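## Task

Take the plates out of bays 14, 24, 34 and 44 and set each one down in an unoccupied bay chosen from 21, 22, 23, 31, 32 and 33. Every plate or block has to finish lying flat within the corner pieces of its bay, with its cut corner facing back-left. Small loose items are allowed to be on the deck.

## Robot and tools

ROBOT. One six-joint arm ending in a two-finger parallel gripper. The joints, in column order, are waist (J1), shoulder (J2), elbow (J3), forearm roll (J4), wrist pitch (J5) and wrist roll (J6). The fingers point along the gripper's +z axis and close along its y axis. end_effector_position is the spot between the pads when shut; closed fingertips stick out about 33 mm past it, open ones about 9 mm. Closing pushes the tips roughly 24 mm farther from the arm, so keep that much space above any surface.

DECK. Bays are labelled row then column (bay 23 = row 2, column 3). From the arm, row 1 is nearest and row 4 farthest; column 1 is left, column 4 right, and column 4 sits higher than the rest. Layout sheet: sealed deep-well block in 12; sealed plates in 14, 24, 34, 43, 44; all else empty. Every item starts with its cut corner back-left, and that orientation must be kept. Positions of ware are known only from the cameras.

FRAME. The scene frame has its origin on the table surface straight under the arm base, +z up, +y to the left when facing along +x. The base may be tilted. Reported hand position (metres) and orientation (quaternion w,x,y,z) are in this frame and get less accurate at long reach.

TOOL execute_actions. Argument actions: a list holding zero or one item. An empty list just reports the state. An item with rows (1 to 15 rows) and optional steps (1 to 15, default 15) is a motion; each row is held for one 1/30 s step and the final row repeats to fill remaining steps. An item with only steps (up to 300) is a wait, counted from the previous result and including your reply time. Optional pictures (true/false) toggles camera images. A refused call does nothing to the robot.

ROW FORMAT. Every row is a single flat list of 9 numbers for the one arm: six absolute joint target angles in radians (J1..J6, same form as the Joint positions line), then gripper position, gripper force_limit, gripper speed, each of the last three scaled in [-1, 1]. These are targets to go to, not offsets. Joint ranges: waist -3.491..3.491, shoulder -3.140..3.140, elbow -1.187..4.328, forearm roll -3.316..3.316, wrist pitch -3.140..3.140, wrist roll -3.927..3.927. A target beyond an end by over 0.010 rad (and farther out than the current angle) gets the call refused; real ends can differ by up to 0.010 rad, and over-range targets are clipped, flagged by "joint sent to its limit" (possibly referring to an earlier action still running). Missing that line proves nothing.

GRIPPER NUMBERS. position: +1 = open to 140 mm, about -0.8 = pads touching, -1 = close until blocked. force_limit: about 14 N at -1, 60 N at 0, 107 N at +1 (parts up to 40 mm wide). speed: roughly 30, 140, 250 mm/s at -1, 0, +1. To grip, send -1 and confirm object_status = 2. Status codes: 0 moving, 1 blocked while opening, 2 blocked while closing, 3 reached target or pads met (thin items may still be held). Stopped fingers only respond to a position change of at least 0.01, or resume on their own if the object yields or is lost. To squeeze harder while at 2, raise force_limit and toggle position between -1 and -0.98. position_measured is in counts: 3 open, 230 pads together, not linear.

MOTION LIMITS. Joint targets ramp at most 2.62 (waist, shoulder), 3.14 (elbow), 3.93 (wrist joints) rad/s with 0.5 s acceleration, all joints arriving together. Each step the sent target stays within 0.805 (waist, shoulder), 0.966 (elbow), 1.21 (wrist joints) rad of the measured angle, and is pulled back if it would move the gripper over 70 mm. Between calls the arm keeps heading for the last row until it nearly stalls or a step is HELD; after that only a fresh action moves it further.

RESULT LINES. State pose; Joint positions and Joint velocities (rad, rad/s, column order); gripper object_status and position_measured; Flange force (outside force on the gripper incl. held weight, noisy, worst right after abrupt stops, "no reading" near singularities or at start); "joint command not followed" when the clearance check altered targets (mounting blocks and posts count as arm); HELD marks steps whose row was partly or wholly not sent; MOTOR HOT warns before an OVER-TEMPERATURE FAULT brake stop.

FAULTS AND CARE. Joint torque reaching its limit (140 N m for waist, shoulder, elbow; 35.2 for the wrist joints, held load included) or any outside force of 150 N halts the arm for 10 s and drops the rest of the call, the arm yielding to the contact. Brief tugs on a held part or pushes on loose items may occur. Avoid drops, slips, slams, hard hits and strong pushes, and never let anything fall or be knocked off the table. Prefer smooth, economical moves. At the end, release every plate so it rests unaided and move the gripper away.

zoom_image: camera (cam_head_left, cam_head_right, cam_high, cam_low, cam_wrist) and region [x0, y0, x1, y1] in pixels from the top-left, at most 504 by 504, on that camera's latest image. Image sizes: head, high and low cameras 896x504, wrist 616x616 (fisheye).

finished_scene: argument scene, the number of the scene being closed. Answering without any tool call ends everything.

Each tool is called after "Emit:" as name(argument=value, ...) on one line, values as JSON.

## Session

Emit:
execute_actions(actions=[])

Scene clock: 0.00 s of 9600.00 s.
end_effector_position=(+0.5223, -0.0108, +0.3487) position_measured=3 object_status=3 end_effector_quat_wxyz=(+0.066, +0.897, -0.012, -0.437)
Joint positions: [ 0.262  0.134  0.219  0.003 -1.661  1.305]
Joint velocities: [ 0.002 -0.    -0.    -0.    -0.     0.   ]
Flange force (N, the push that the arm receives, along the gripper's own x y z axes): no reading

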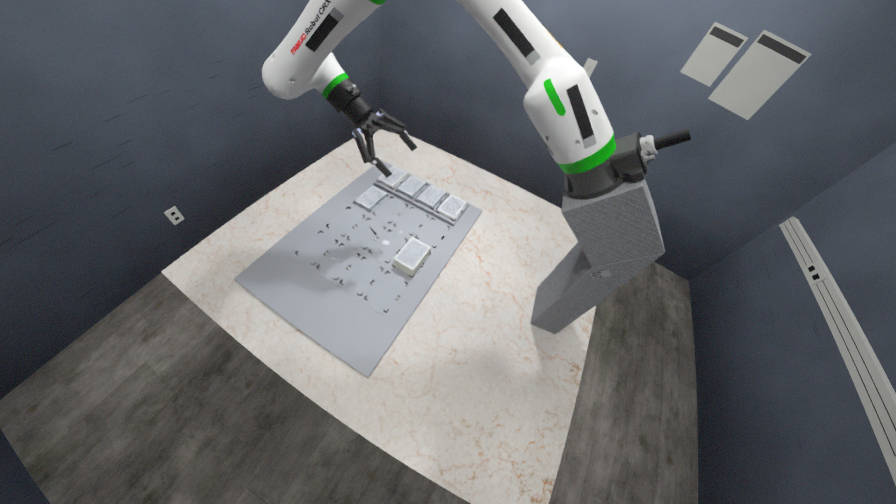

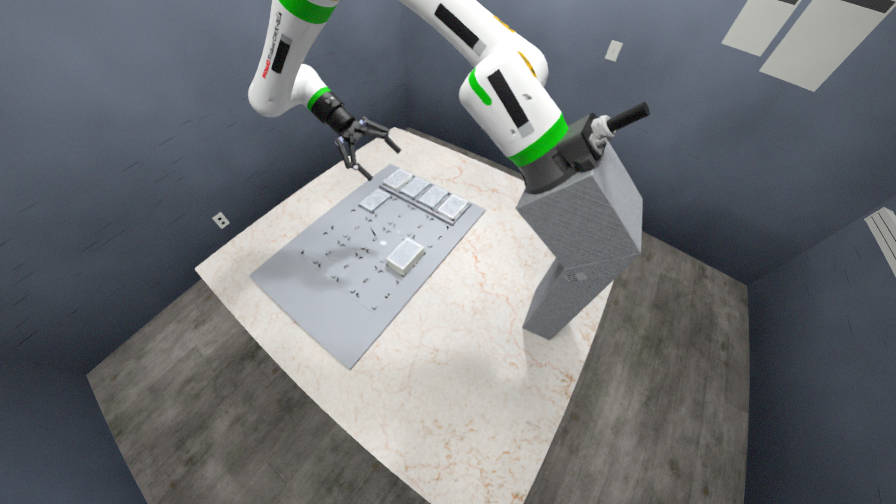

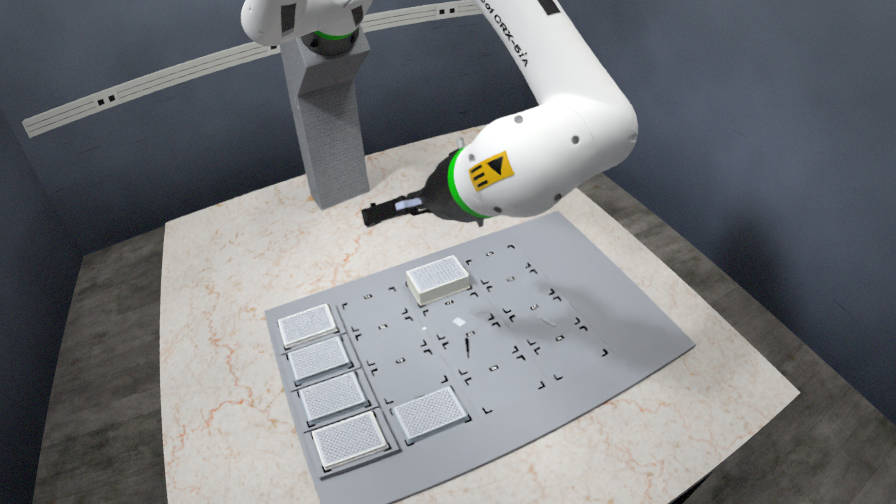

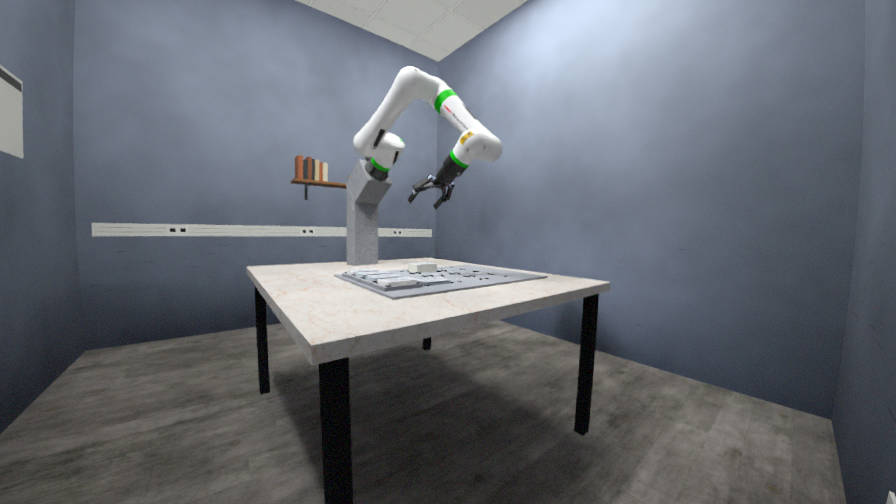

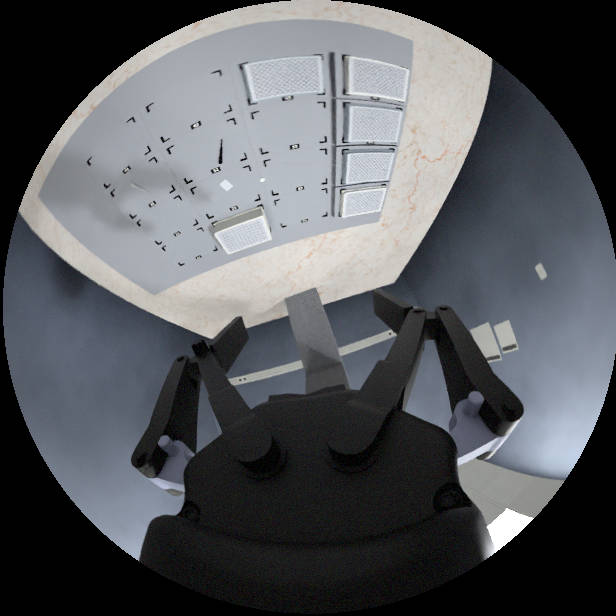

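Emit:
zoom_image(camera="cam_high", region=[250,230,650,490])

Emit:
execute_actions(actions=[{"rows":[[0.164,0.3,0.1,0,-0.461,1.407,1,0,0]]}], pictures=false)

Emit:
execute_actions(actions=[{"steps":45}])

Region (250, 230, 650, 490) of cam_high's 896x504 image, scaled by 1.260, with more detail than that image has; it fills the top 328 rows of this view, and the rest is white.

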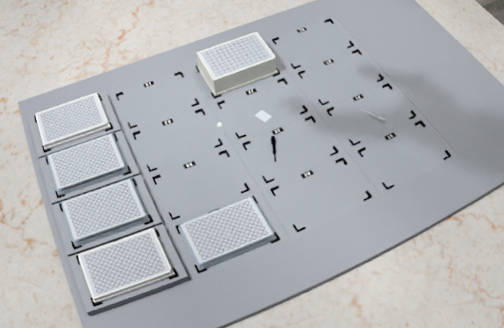

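Scene clock: 25.37 s of 9600.00 s.
end_effector_position=(+0.5943, -0.0104, +0.2062) position_measured=3 object_status=3 end_effector_quat_wxyz=(+0.029, +0.964, -0.018, -0.265)
Joint positions: [ 0.222  0.203  0.17   0.002 -1.166  1.347]
Joint velocities: [-0.107  0.18  -0.129 -0.003  1.289  0.111]
Flange force (N, the push that the arm receives, along the gripper's own x y z axes): [-2.0 -1.0 -2.7]
Steps of this call (steps 1 to 90: nothing new was sent; then 21.87 s passed at rest; steps 91 to 105: all 15 steps of this action). Readings (joint positions | what the end effector reports):
91: [0.262 0.134 0.219 0.003 -1.661 1.305] | position_measured=3 object_status=3
92: [0.262 0.135 0.219 0.003 -1.655 1.305] | position_measured=3 object_status=3
94: [0.259 0.140 0.215 0.003 -1.620 1.308] | position_measured=3 object_status=3
98: [0.246 0.162 0.200 0.003 -1.463 1.321] | position_measured=3 object_status=3
105: the state above

Scene clock: 26.87 s of 9600.00 s.
end_effector_position=(+0.7306, -0.0279, +0.0865) position_measured=3 object_status=3 end_effector_quat_wxyz=(-0.002, +1.000, -0.013, -0.001)
Joint positions: [ 0.164  0.3    0.1    0.    -0.461  1.407]
Joint velocities: [-0.    -0.    -0.    -0.     0.001  0.   ]
Flange force (N, the push that the arm receives, along the gripper's own x y z axes): [2.8 1.0 0.7]
Steps of this call (steps 1 to 45: the robot went on to your last target). Readings (joint positions | what the end effector reports):
1: [0.218 0.209 0.166 0.002 -1.122 1.351] | position_measured=3 object_status=3
2: [0.214 0.215 0.161 0.002 -1.077 1.354] | position_measured=3 object_status=3
4: [0.207 0.228 0.152 0.001 -0.986 1.362] | position_measured=3 object_status=3
8: [0.191 0.254 0.133 0.001 -0.796 1.378] | position_measured=3 object_status=3
45: the state above
The arm was judged still, so your last target was given up. Only a new action makes it travel on or press farther. Fingers that are still opening or closing keep moving.

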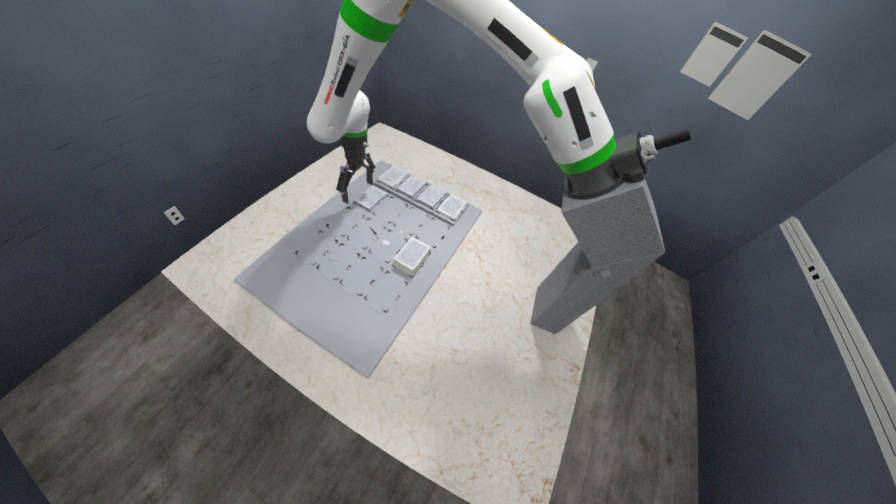

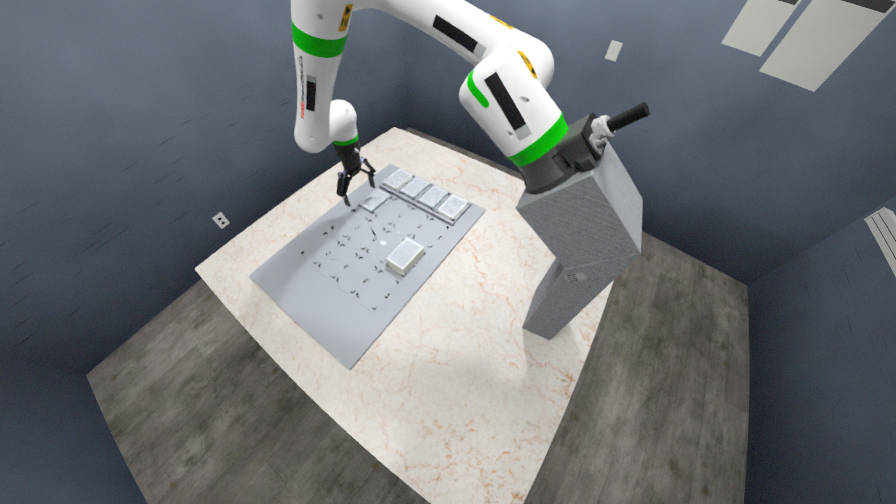

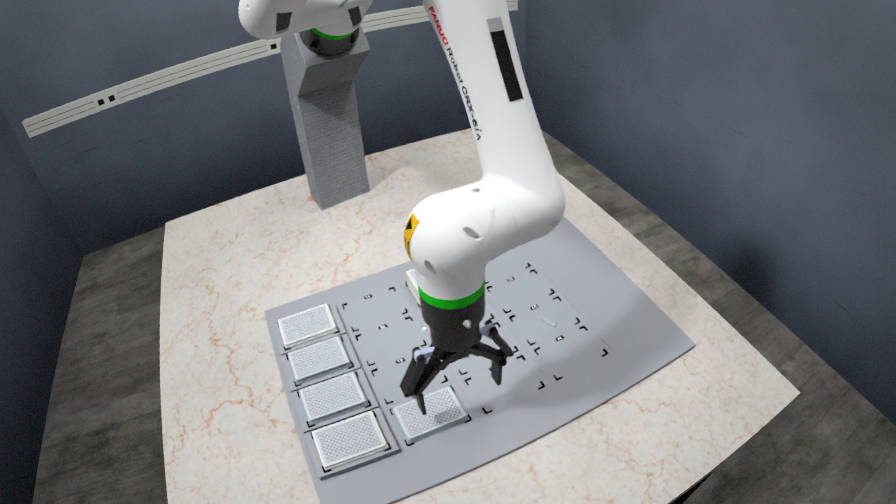

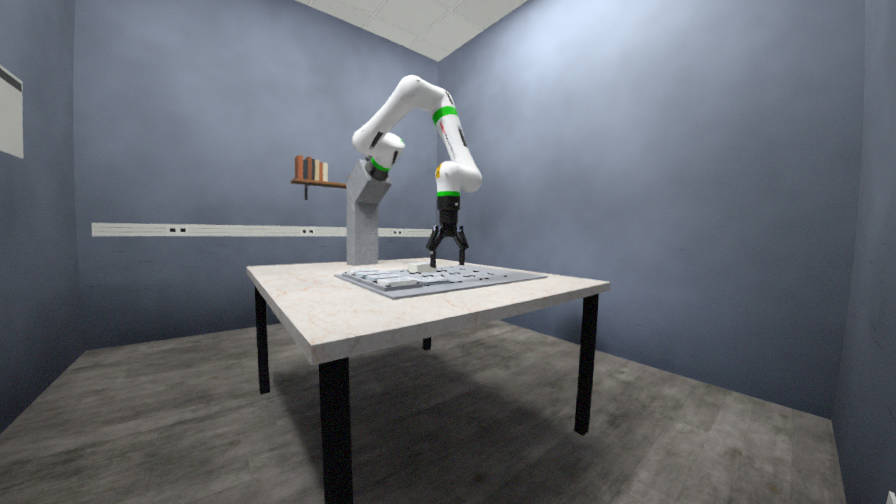

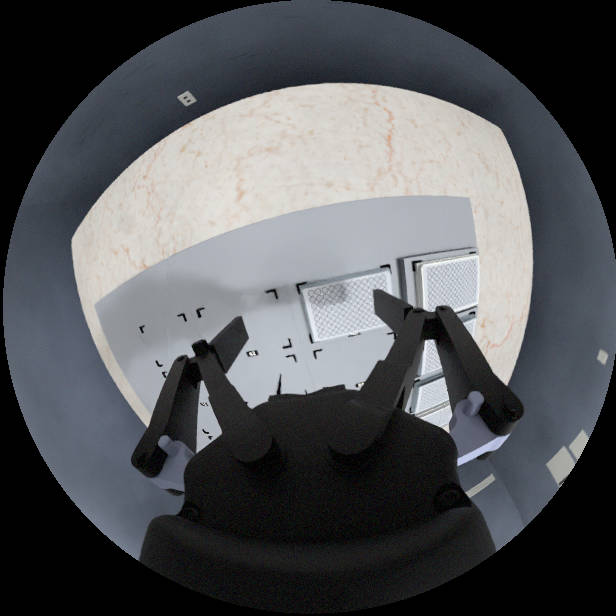

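Emit:
execute_actions(actions=[{"rows":[[-0.258,0.462,0.381,-0.525,-0.693,2.12,1,0,0]]}], pictures=false)

Emit:
execute_actions(actions=[{"steps":30}])

Scene clock: 68.53 s of 9600.00 s.
end_effector_position=(+0.7120, -0.1863, +0.0821) position_measured=3 object_status=3 end_effector_quat_wxyz=(+0.008, +1.000, -0.011, -0.015)
Joint positions: [-0.115  0.407  0.286 -0.347 -0.614  1.878]
Joint velocities: [-0.735  0.282  0.488 -0.906 -0.4    1.234]
Flange force (N, the push that the arm receives, along the gripper's own x y z axes): [-0.3 -0.6 0.3]
Steps of this call (steps 1 to 90: nothing new was sent; then 38.17 s passed at rest; steps 91 to 105: all 15 steps of this action). Readings (joint positions | what the end effector reports):
91: [0.164 0.300 0.100 -0.000 -0.461 1.407] | position_measured=3 object_status=3
92: [0.161 0.301 0.102 -0.004 -0.462 1.413] | position_measured=3 object_status=3
94: [0.140 0.309 0.116 -0.030 -0.474 1.448] | position_measured=3 object_status=3
98: [0.052 0.343 0.175 -0.140 -0.523 1.597] | position_measured=3 object_status=3
105: the state above

Scene clock: 69.53 s of 9600.00 s.
end_effector_position=(+0.7091, -0.2552, +0.0898) position_measured=3 object_status=3 end_effector_quat_wxyz=(-0.001, +1.000, -0.001, -0.001)
Joint positions: [-0.258  0.462  0.381 -0.525 -0.693  2.12 ]
Joint velocities: [-0.     0.     0.    -0.001 -0.    -0.   ]
Flange force (N, the push that the arm receives, along the gripper's own x y z axes): [4.0 4.7 0.9]
Steps of this call (steps 1 to 30: the robot went on to your last target). Readings (joint positions | what the end effector reports):
1: [-0.140 0.417 0.302 -0.378 -0.628 1.921] | position_measured=3 object_status=3
2: [-0.165 0.426 0.319 -0.409 -0.642 1.963] | position_measured=3 object_status=3
4: [-0.211 0.444 0.349 -0.466 -0.667 2.040] | position_measured=3 object_status=3
8: [-0.256 0.461 0.380 -0.523 -0.692 2.117] | position_measured=3 object_status=3
30: the state above
The arm was judged still, so your last target was given up. Only a new action makes it travel on or press farther. Fingers that are still opening or closing keep moving.

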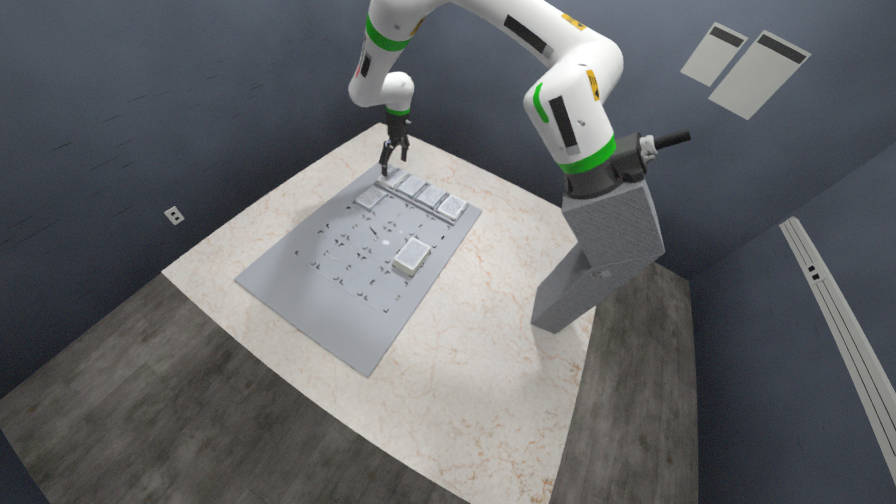

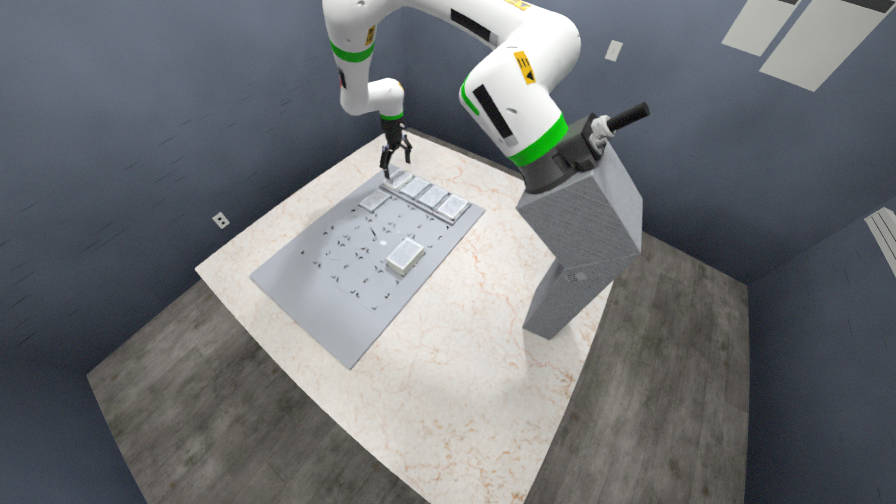

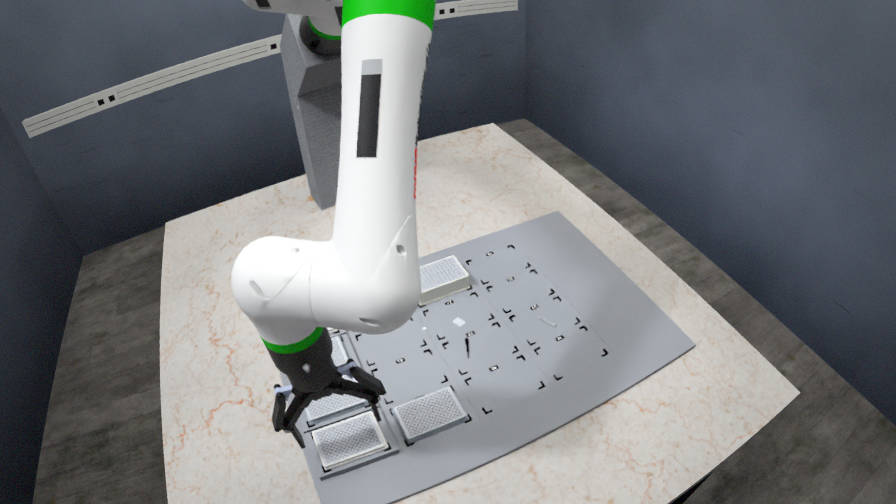

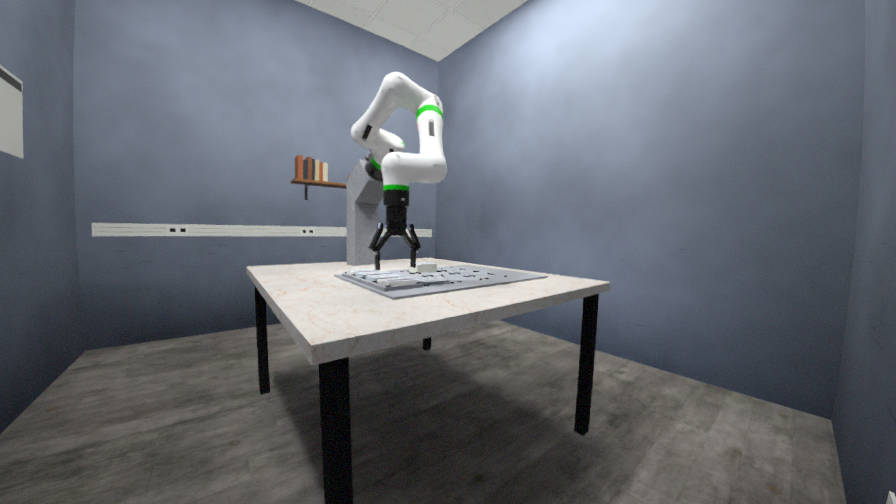

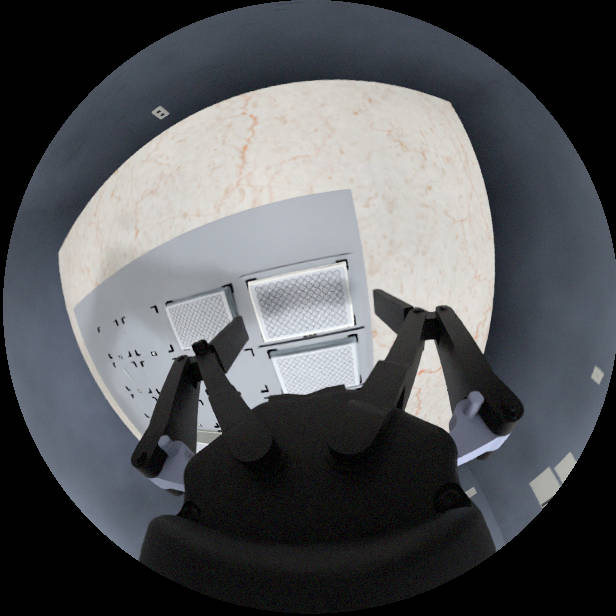

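Emit:
execute_actions(actions=[{"rows":[[-0.2336,0.5088,0.373,-0.5361,-0.632,2.133,1,0,0]]}])

Emit:
zoom_image(camera="cam_wrist", region=[200,220,420,380])

Emit:
zoom_image(camera="cam_high", region=[380,270,600,400])

Emit:
zoom_image(camera="cam_high", region=[270,370,430,490])

Scene clock: 87.03 s of 9600.00 s.
end_effector_position=(+0.6935, -0.2485, +0.0549) position_measured=3 object_status=3 end_effector_quat_wxyz=(-0.000, +1.000, +0.000, -0.000)
Joint positions: [-0.234  0.509  0.373 -0.536 -0.632  2.133]
Joint velocities: [-0.     0.001 -0.     0.    -0.    -0.   ]
Flange force (N, the push that the arm receives, along the gripper's own x y z axes): [4.4 6.0 1.1]
Steps of this call (steps 1 to 90: nothing new was sent; then 14.00 s passed at rest; steps 91 to 105: all 15 steps of this action). Readings (joint positions | what the end effector reports):
91: [-0.258 0.462 0.381 -0.525 -0.693 2.120] | position_measured=3 object_status=3
92: [-0.257 0.465 0.381 -0.526 -0.689 2.121] | position_measured=3 object_status=3
94: [-0.245 0.487 0.377 -0.531 -0.660 2.127] | position_measured=3 object_status=3
98: [-0.234 0.508 0.373 -0.536 -0.633 2.133] | position_measured=3 object_status=3
105: the state above

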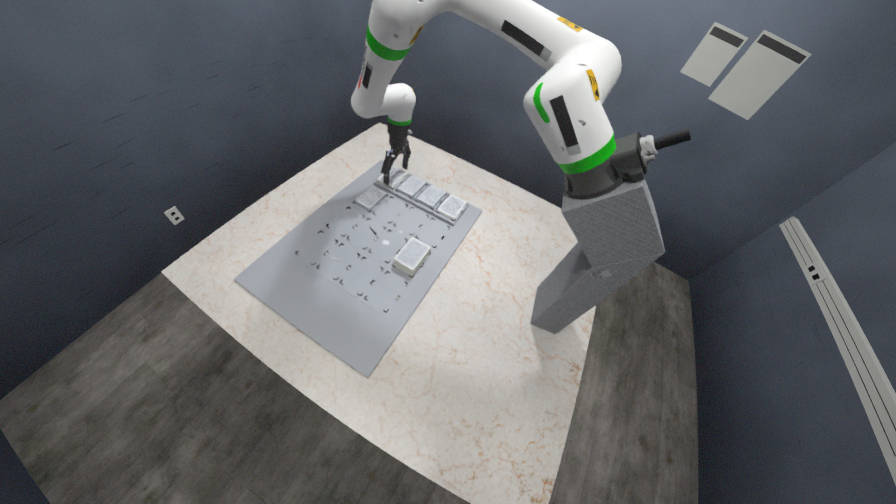

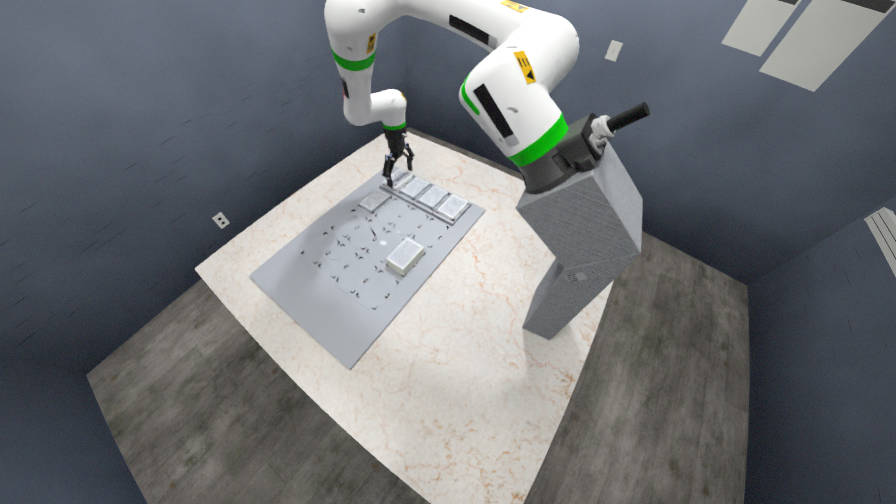

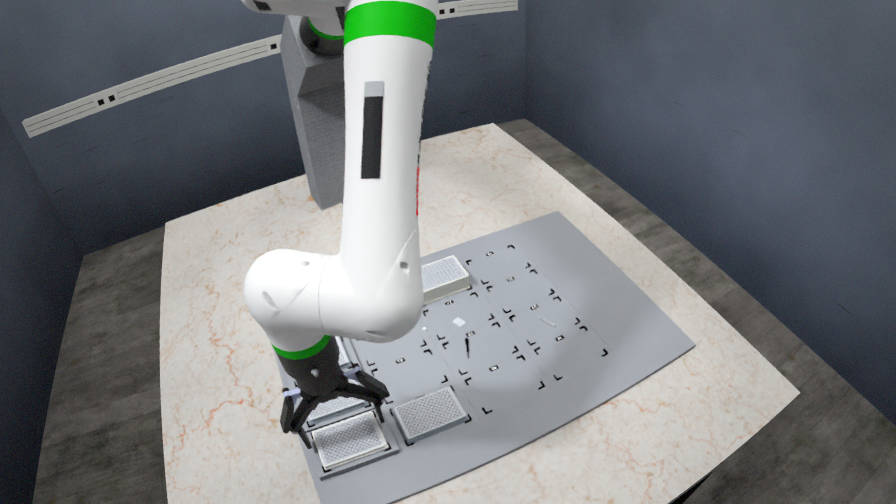

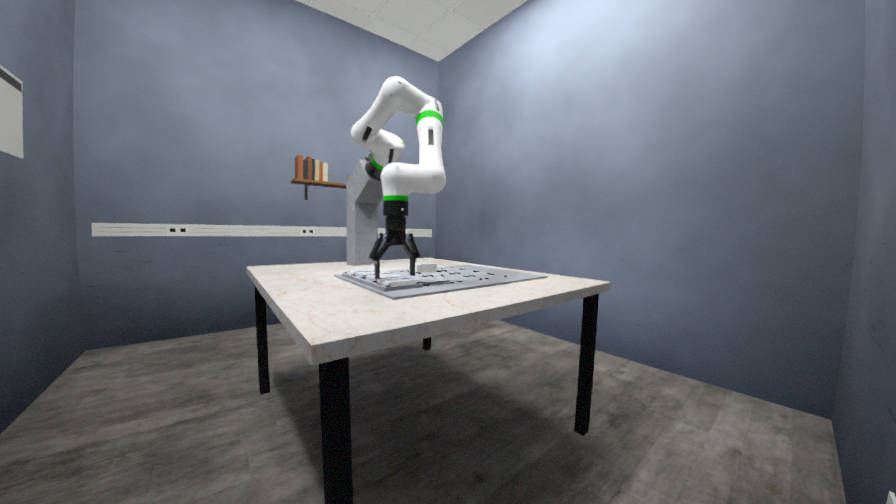

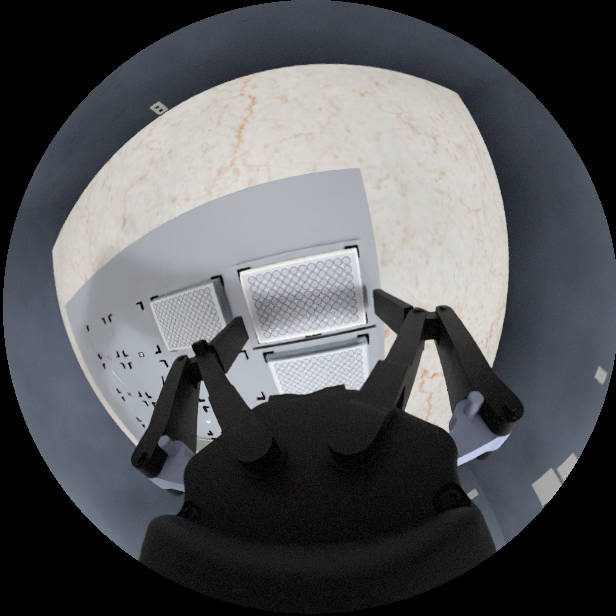

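Region (200, 220, 420, 380) of cam_wrist's 616x616 image, scaled by 2.291, with more detail than that image has; it fills the top 367 rows of this view, and the rest is white.

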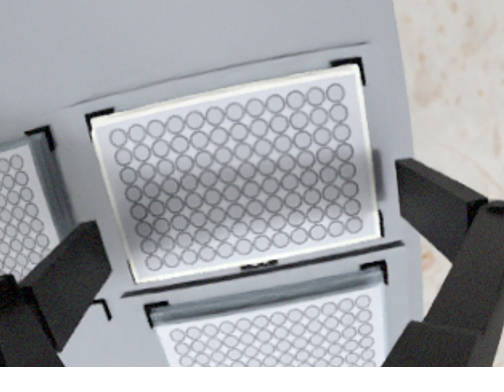

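Region (380, 270, 600, 400) of cam_high's 896x504 image, scaled by 2.291, with more detail than that image has; it fills the top 298 rows of this view, and the rest is white.

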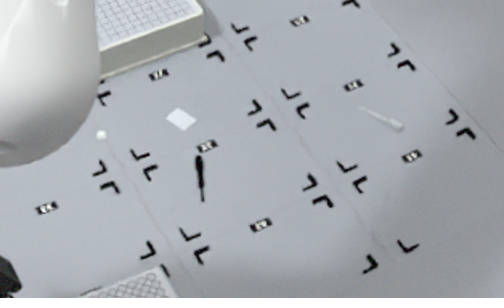

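Region (270, 370, 430, 490) of cam_high's 896x504 image, scaled by 3.150, with more detail than that image has; it fills the top 378 rows of this view, and the rest is white.

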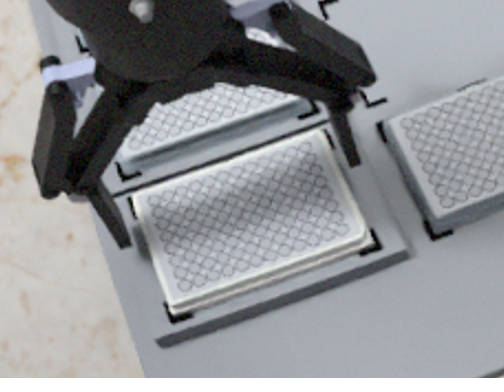

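Emit:
execute_actions(actions=[{"rows":[[-0.2197,0.5416,0.4205,-0.5119,-0.638,2.1,1,0,0]]}])

Emit:
zoom_image(camera="cam_wrist", region=[200,220,420,380])

Emit:
zoom_image(camera="cam_low", region=[340,240,460,305])

Scene clock: 99.57 s of 9600.00 s.
end_effector_position=(+0.7052, -0.2460, +0.0428) position_measured=3 object_status=3 end_effector_quat_wxyz=(-0.000, +1.000, +0.000, -0.000)
Joint positions: [-0.22   0.542  0.42  -0.512 -0.638  2.1  ]
Joint velocities: [ 0.     0.001  0.     0.     0.002 -0.   ]
Flange force (N, the push that the arm receives, along the gripper's own x y z axes): [4.8 5.4 2.3]
Steps of this call (steps 1 to 15: the robot went on to your last target; steps 16 to 90: nothing new was sent; then 9.03 s passed at rest; steps 91 to 105: all 15 steps of this action). Readings (joint positions | what the end effector reports):
91: [-0.234 0.509 0.373 -0.536 -0.632 2.133] | position_measured=3 object_status=3
92: [-0.232 0.512 0.377 -0.535 -0.632 2.131] | position_measured=3 object_status=3
94: [-0.225 0.528 0.401 -0.522 -0.635 2.113] | position_measured=3 object_status=3
98: [-0.220 0.541 0.420 -0.512 -0.638 2.101] | position_measured=3 object_status=3
105: the state above

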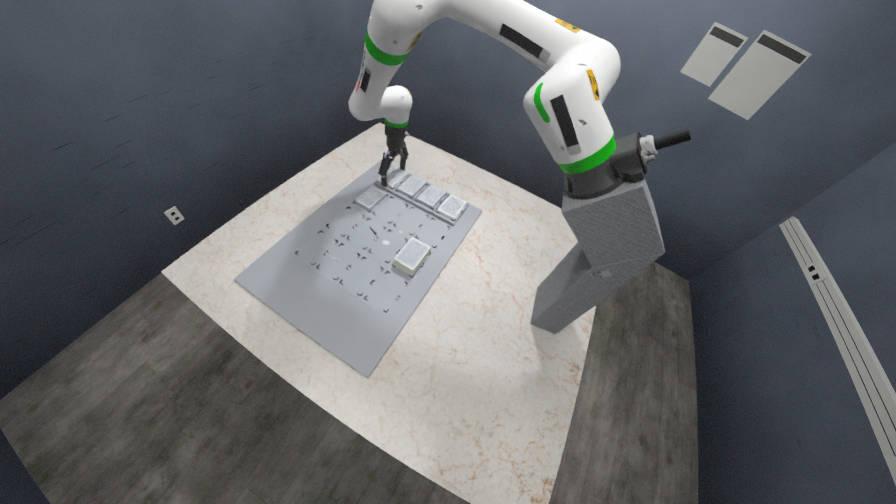

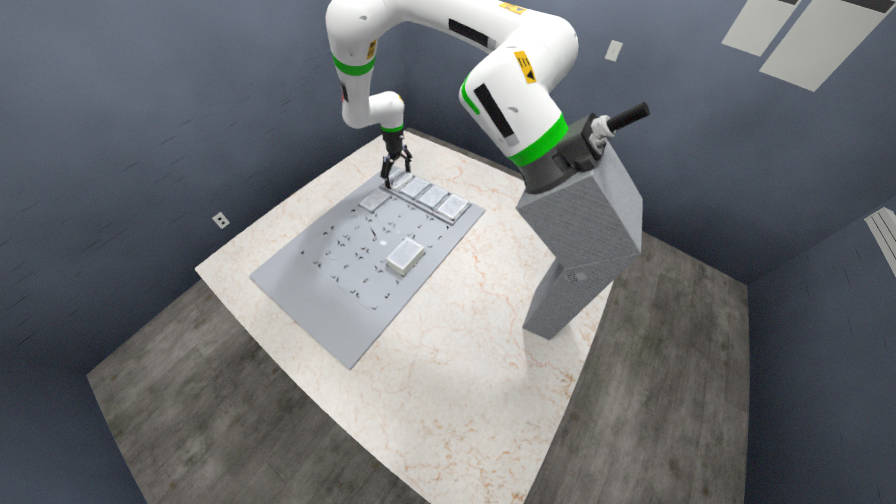

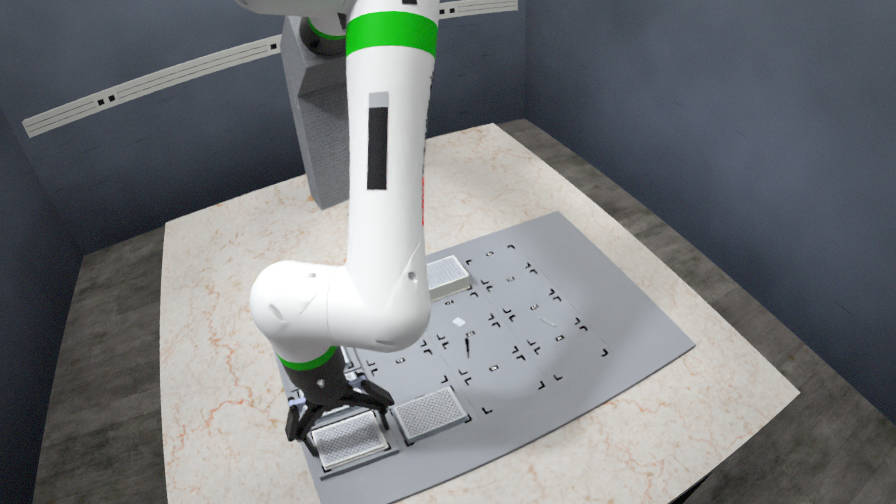

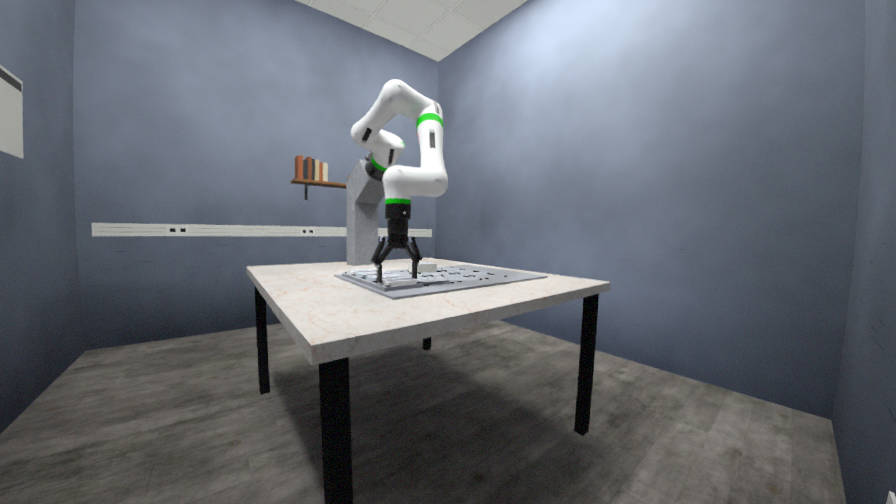

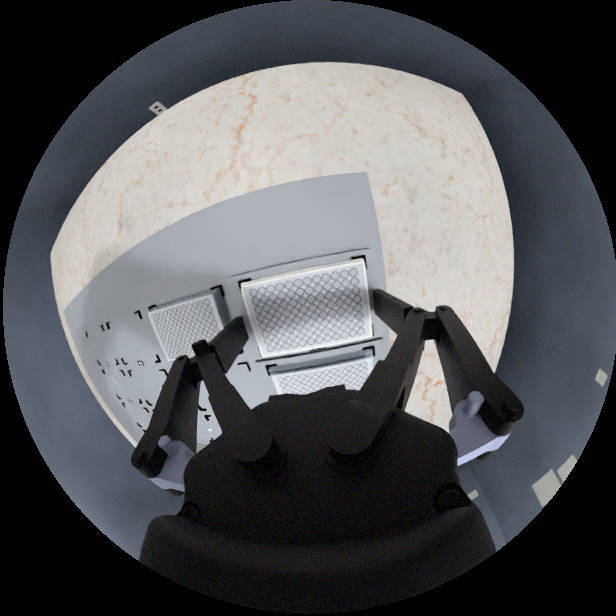

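Region (200, 220, 420, 380) of cam_wrist's 616x616 image, scaled by 2.291, with more detail than that image has; it fills the top 367 rows of this view, and the rest is white.

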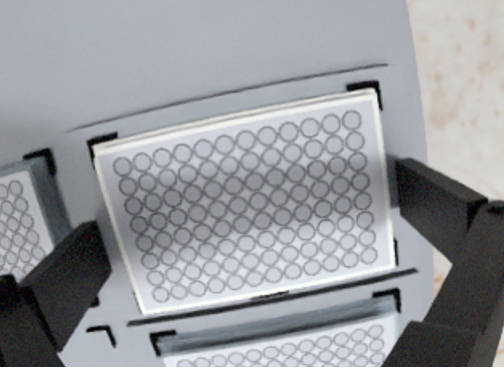

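Region (340, 240, 460, 305) of cam_low's 896x504 image, scaled by 4.200, with more detail than that image has; it fills the top 273 rows of this view, and the rest is white.

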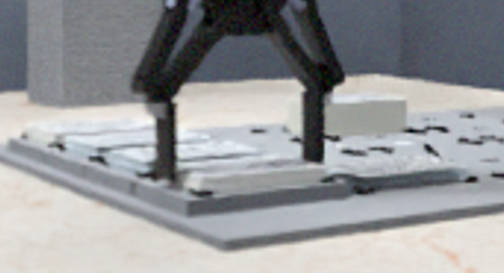

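Emit:
execute_actions(actions=[{"rows":[[-0.2212,0.5416,0.4205,-0.5119,-0.638,2.088,-1,0,-0.8]]}])

Emit:
zoom_image(camera="cam_wrist", region=[200,220,420,380])

Emit:
zoom_image(camera="cam_high", region=[290,390,410,490])

Scene clock: 108.20 s of 9600.00 s.
end_effector_position=(+0.7052, -0.2473, +0.0434) position_measured=35 object_status=0 end_effector_quat_wxyz=(+0.000, +1.000, -0.006, -0.000)
Joint positions: [-0.221  0.541  0.421 -0.512 -0.638  2.088]
Joint velocities: [ 0.     0.    -0.    -0.    -0.001  0.   ]
Flange force (N, the push that the arm receives, along the gripper's own x y z axes): [-6.5 -3.5 -53.4]
Steps of this call (steps 1 to 15: the robot went on to your last target; steps 16 to 90: nothing new was sent; then 5.13 s passed at rest; steps 91 to 105: all 15 steps of this action). Readings (joint positions | what the end effector reports):
91: [-0.220 0.542 0.421 -0.512 -0.638 2.100] | position_measured=3 object_status=0
92: [-0.220 0.542 0.420 -0.512 -0.638 2.096] | position_measured=4 object_status=0
94: [-0.221 0.542 0.421 -0.512 -0.638 2.090] | position_measured=10 object_status=0
98: [-0.221 0.542 0.421 -0.512 -0.638 2.088] | position_measured=21 object_status=0
105: the state above

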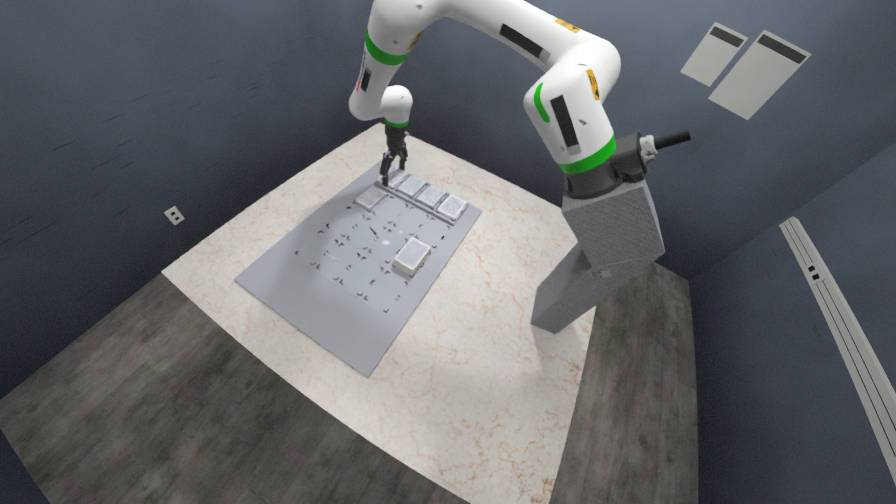

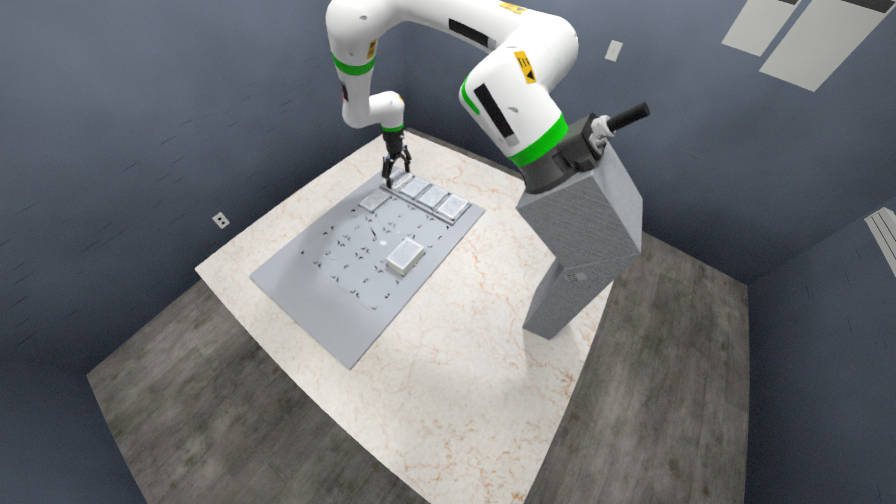

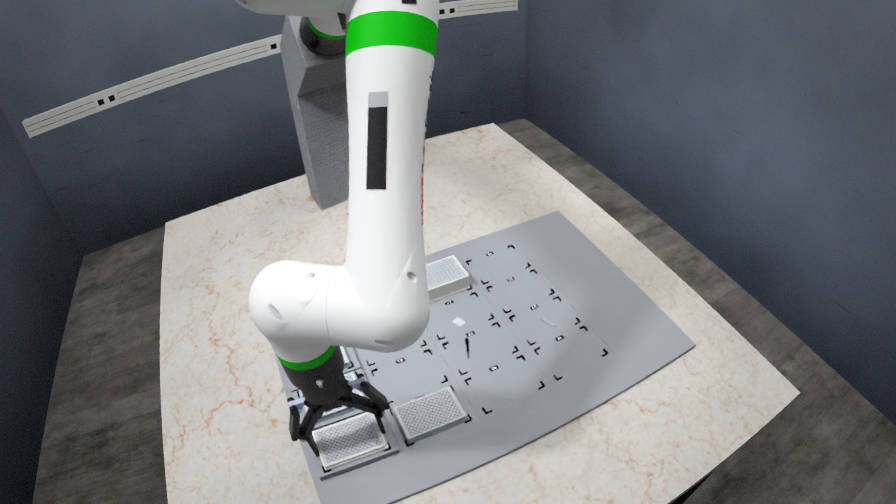

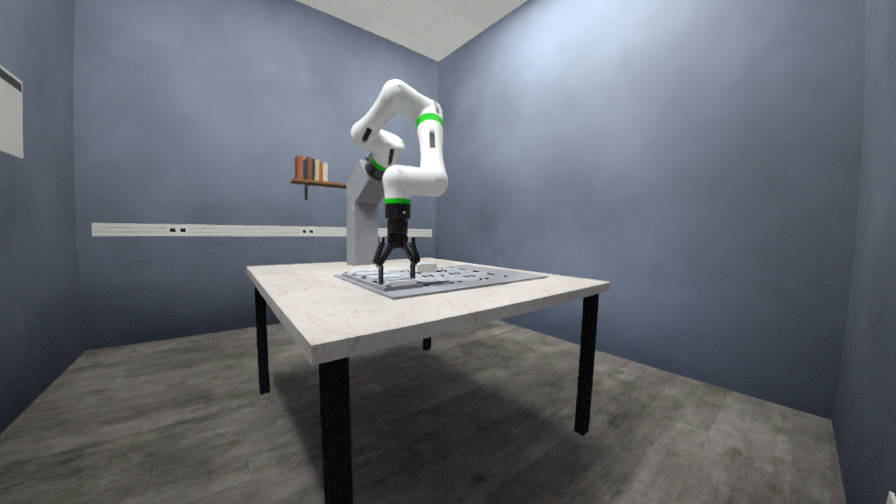

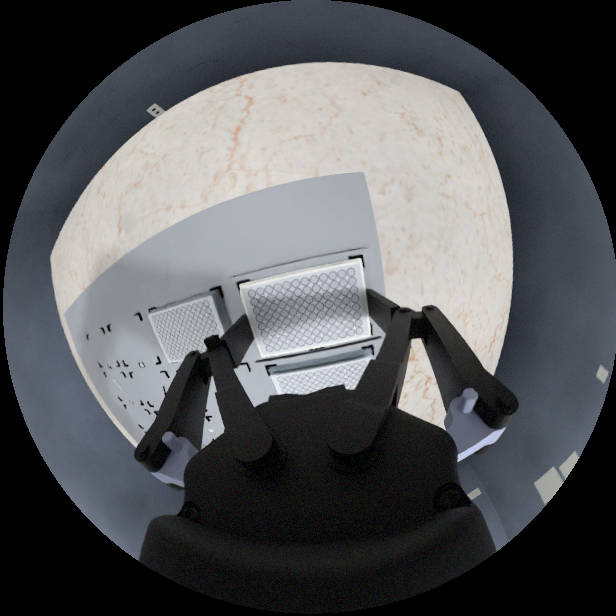

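Region (200, 220, 420, 380) of cam_wrist's 616x616 image, scaled by 2.291, with more detail than that image has; it fills the top 367 rows of this view, and the rest is white.

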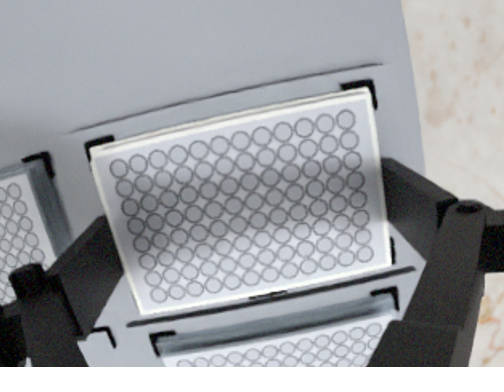

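Region (290, 390, 410, 490) of cam_high's 896x504 image, scaled by 4.200, with more detail than that image has.

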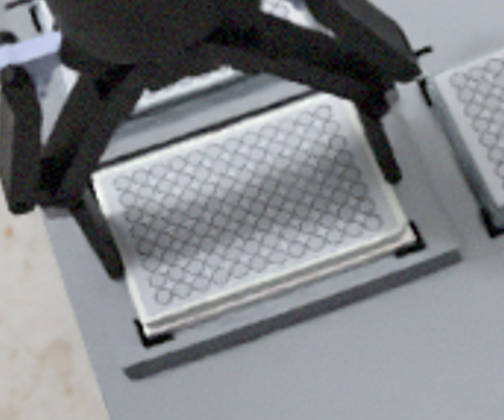

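Emit:
execute_actions(actions=[{"rows":[[-0.2226,0.5352,0.4152,-0.5126,-0.6397,2.089,0.85,0,-0.5],[-0.2226,0.5352,0.4152,-0.5126,-0.6397,2.089,0.85,0,-0.5],[-0.2226,0.5352,0.4152,-0.5126,-0.6397,2.089,0.85,0,-0.5],[-0.2226,0.5352,0.4152,-0.5126,-0.6397,2.089,0.85,0,-0.5],[-0.2226,0.5352,0.4152,-0.5126,-0.6397,2.089,0.85,0,-0.5],[-0.2226,0.5352,0.4152,-0.5126,-0.6397,2.089,-1,0,-0.6]]}], pictures=false)

Scene clock: 121.43 s of 9600.00 s.
end_effector_position=(+0.7050, -0.2472, +0.0464) position_measured=39 object_status=0 end_effector_quat_wxyz=(+0.000, +1.000, -0.006, +0.000)
Joint positions: [-0.223  0.535  0.415 -0.513 -0.64   2.089]
Joint velocities: [ 0.     0.002  0.    -0.     0.004 -0.   ]
Flange force (N, the push that the arm receives, along the gripper's own x y z axes): [-12.9 -3.9 -55.6]
Steps of this call (steps 1 to 15: the robot went on to your last target; steps 16 to 90: nothing new was sent; then 9.73 s passed at rest; steps 91 to 105: all 15 steps of this action). Readings (joint positions | what the end effector reports):
91: [-0.221 0.542 0.420 -0.512 -0.638 2.088] | position_measured=35 object_status=0
92: [-0.221 0.540 0.419 -0.512 -0.638 2.088] | position_measured=35 object_status=0
94: [-0.222 0.537 0.416 -0.513 -0.639 2.088] | position_measured=24 object_status=0
98: [-0.222 0.535 0.415 -0.513 -0.640 2.089] | position_measured=28 object_status=0
105: the state above


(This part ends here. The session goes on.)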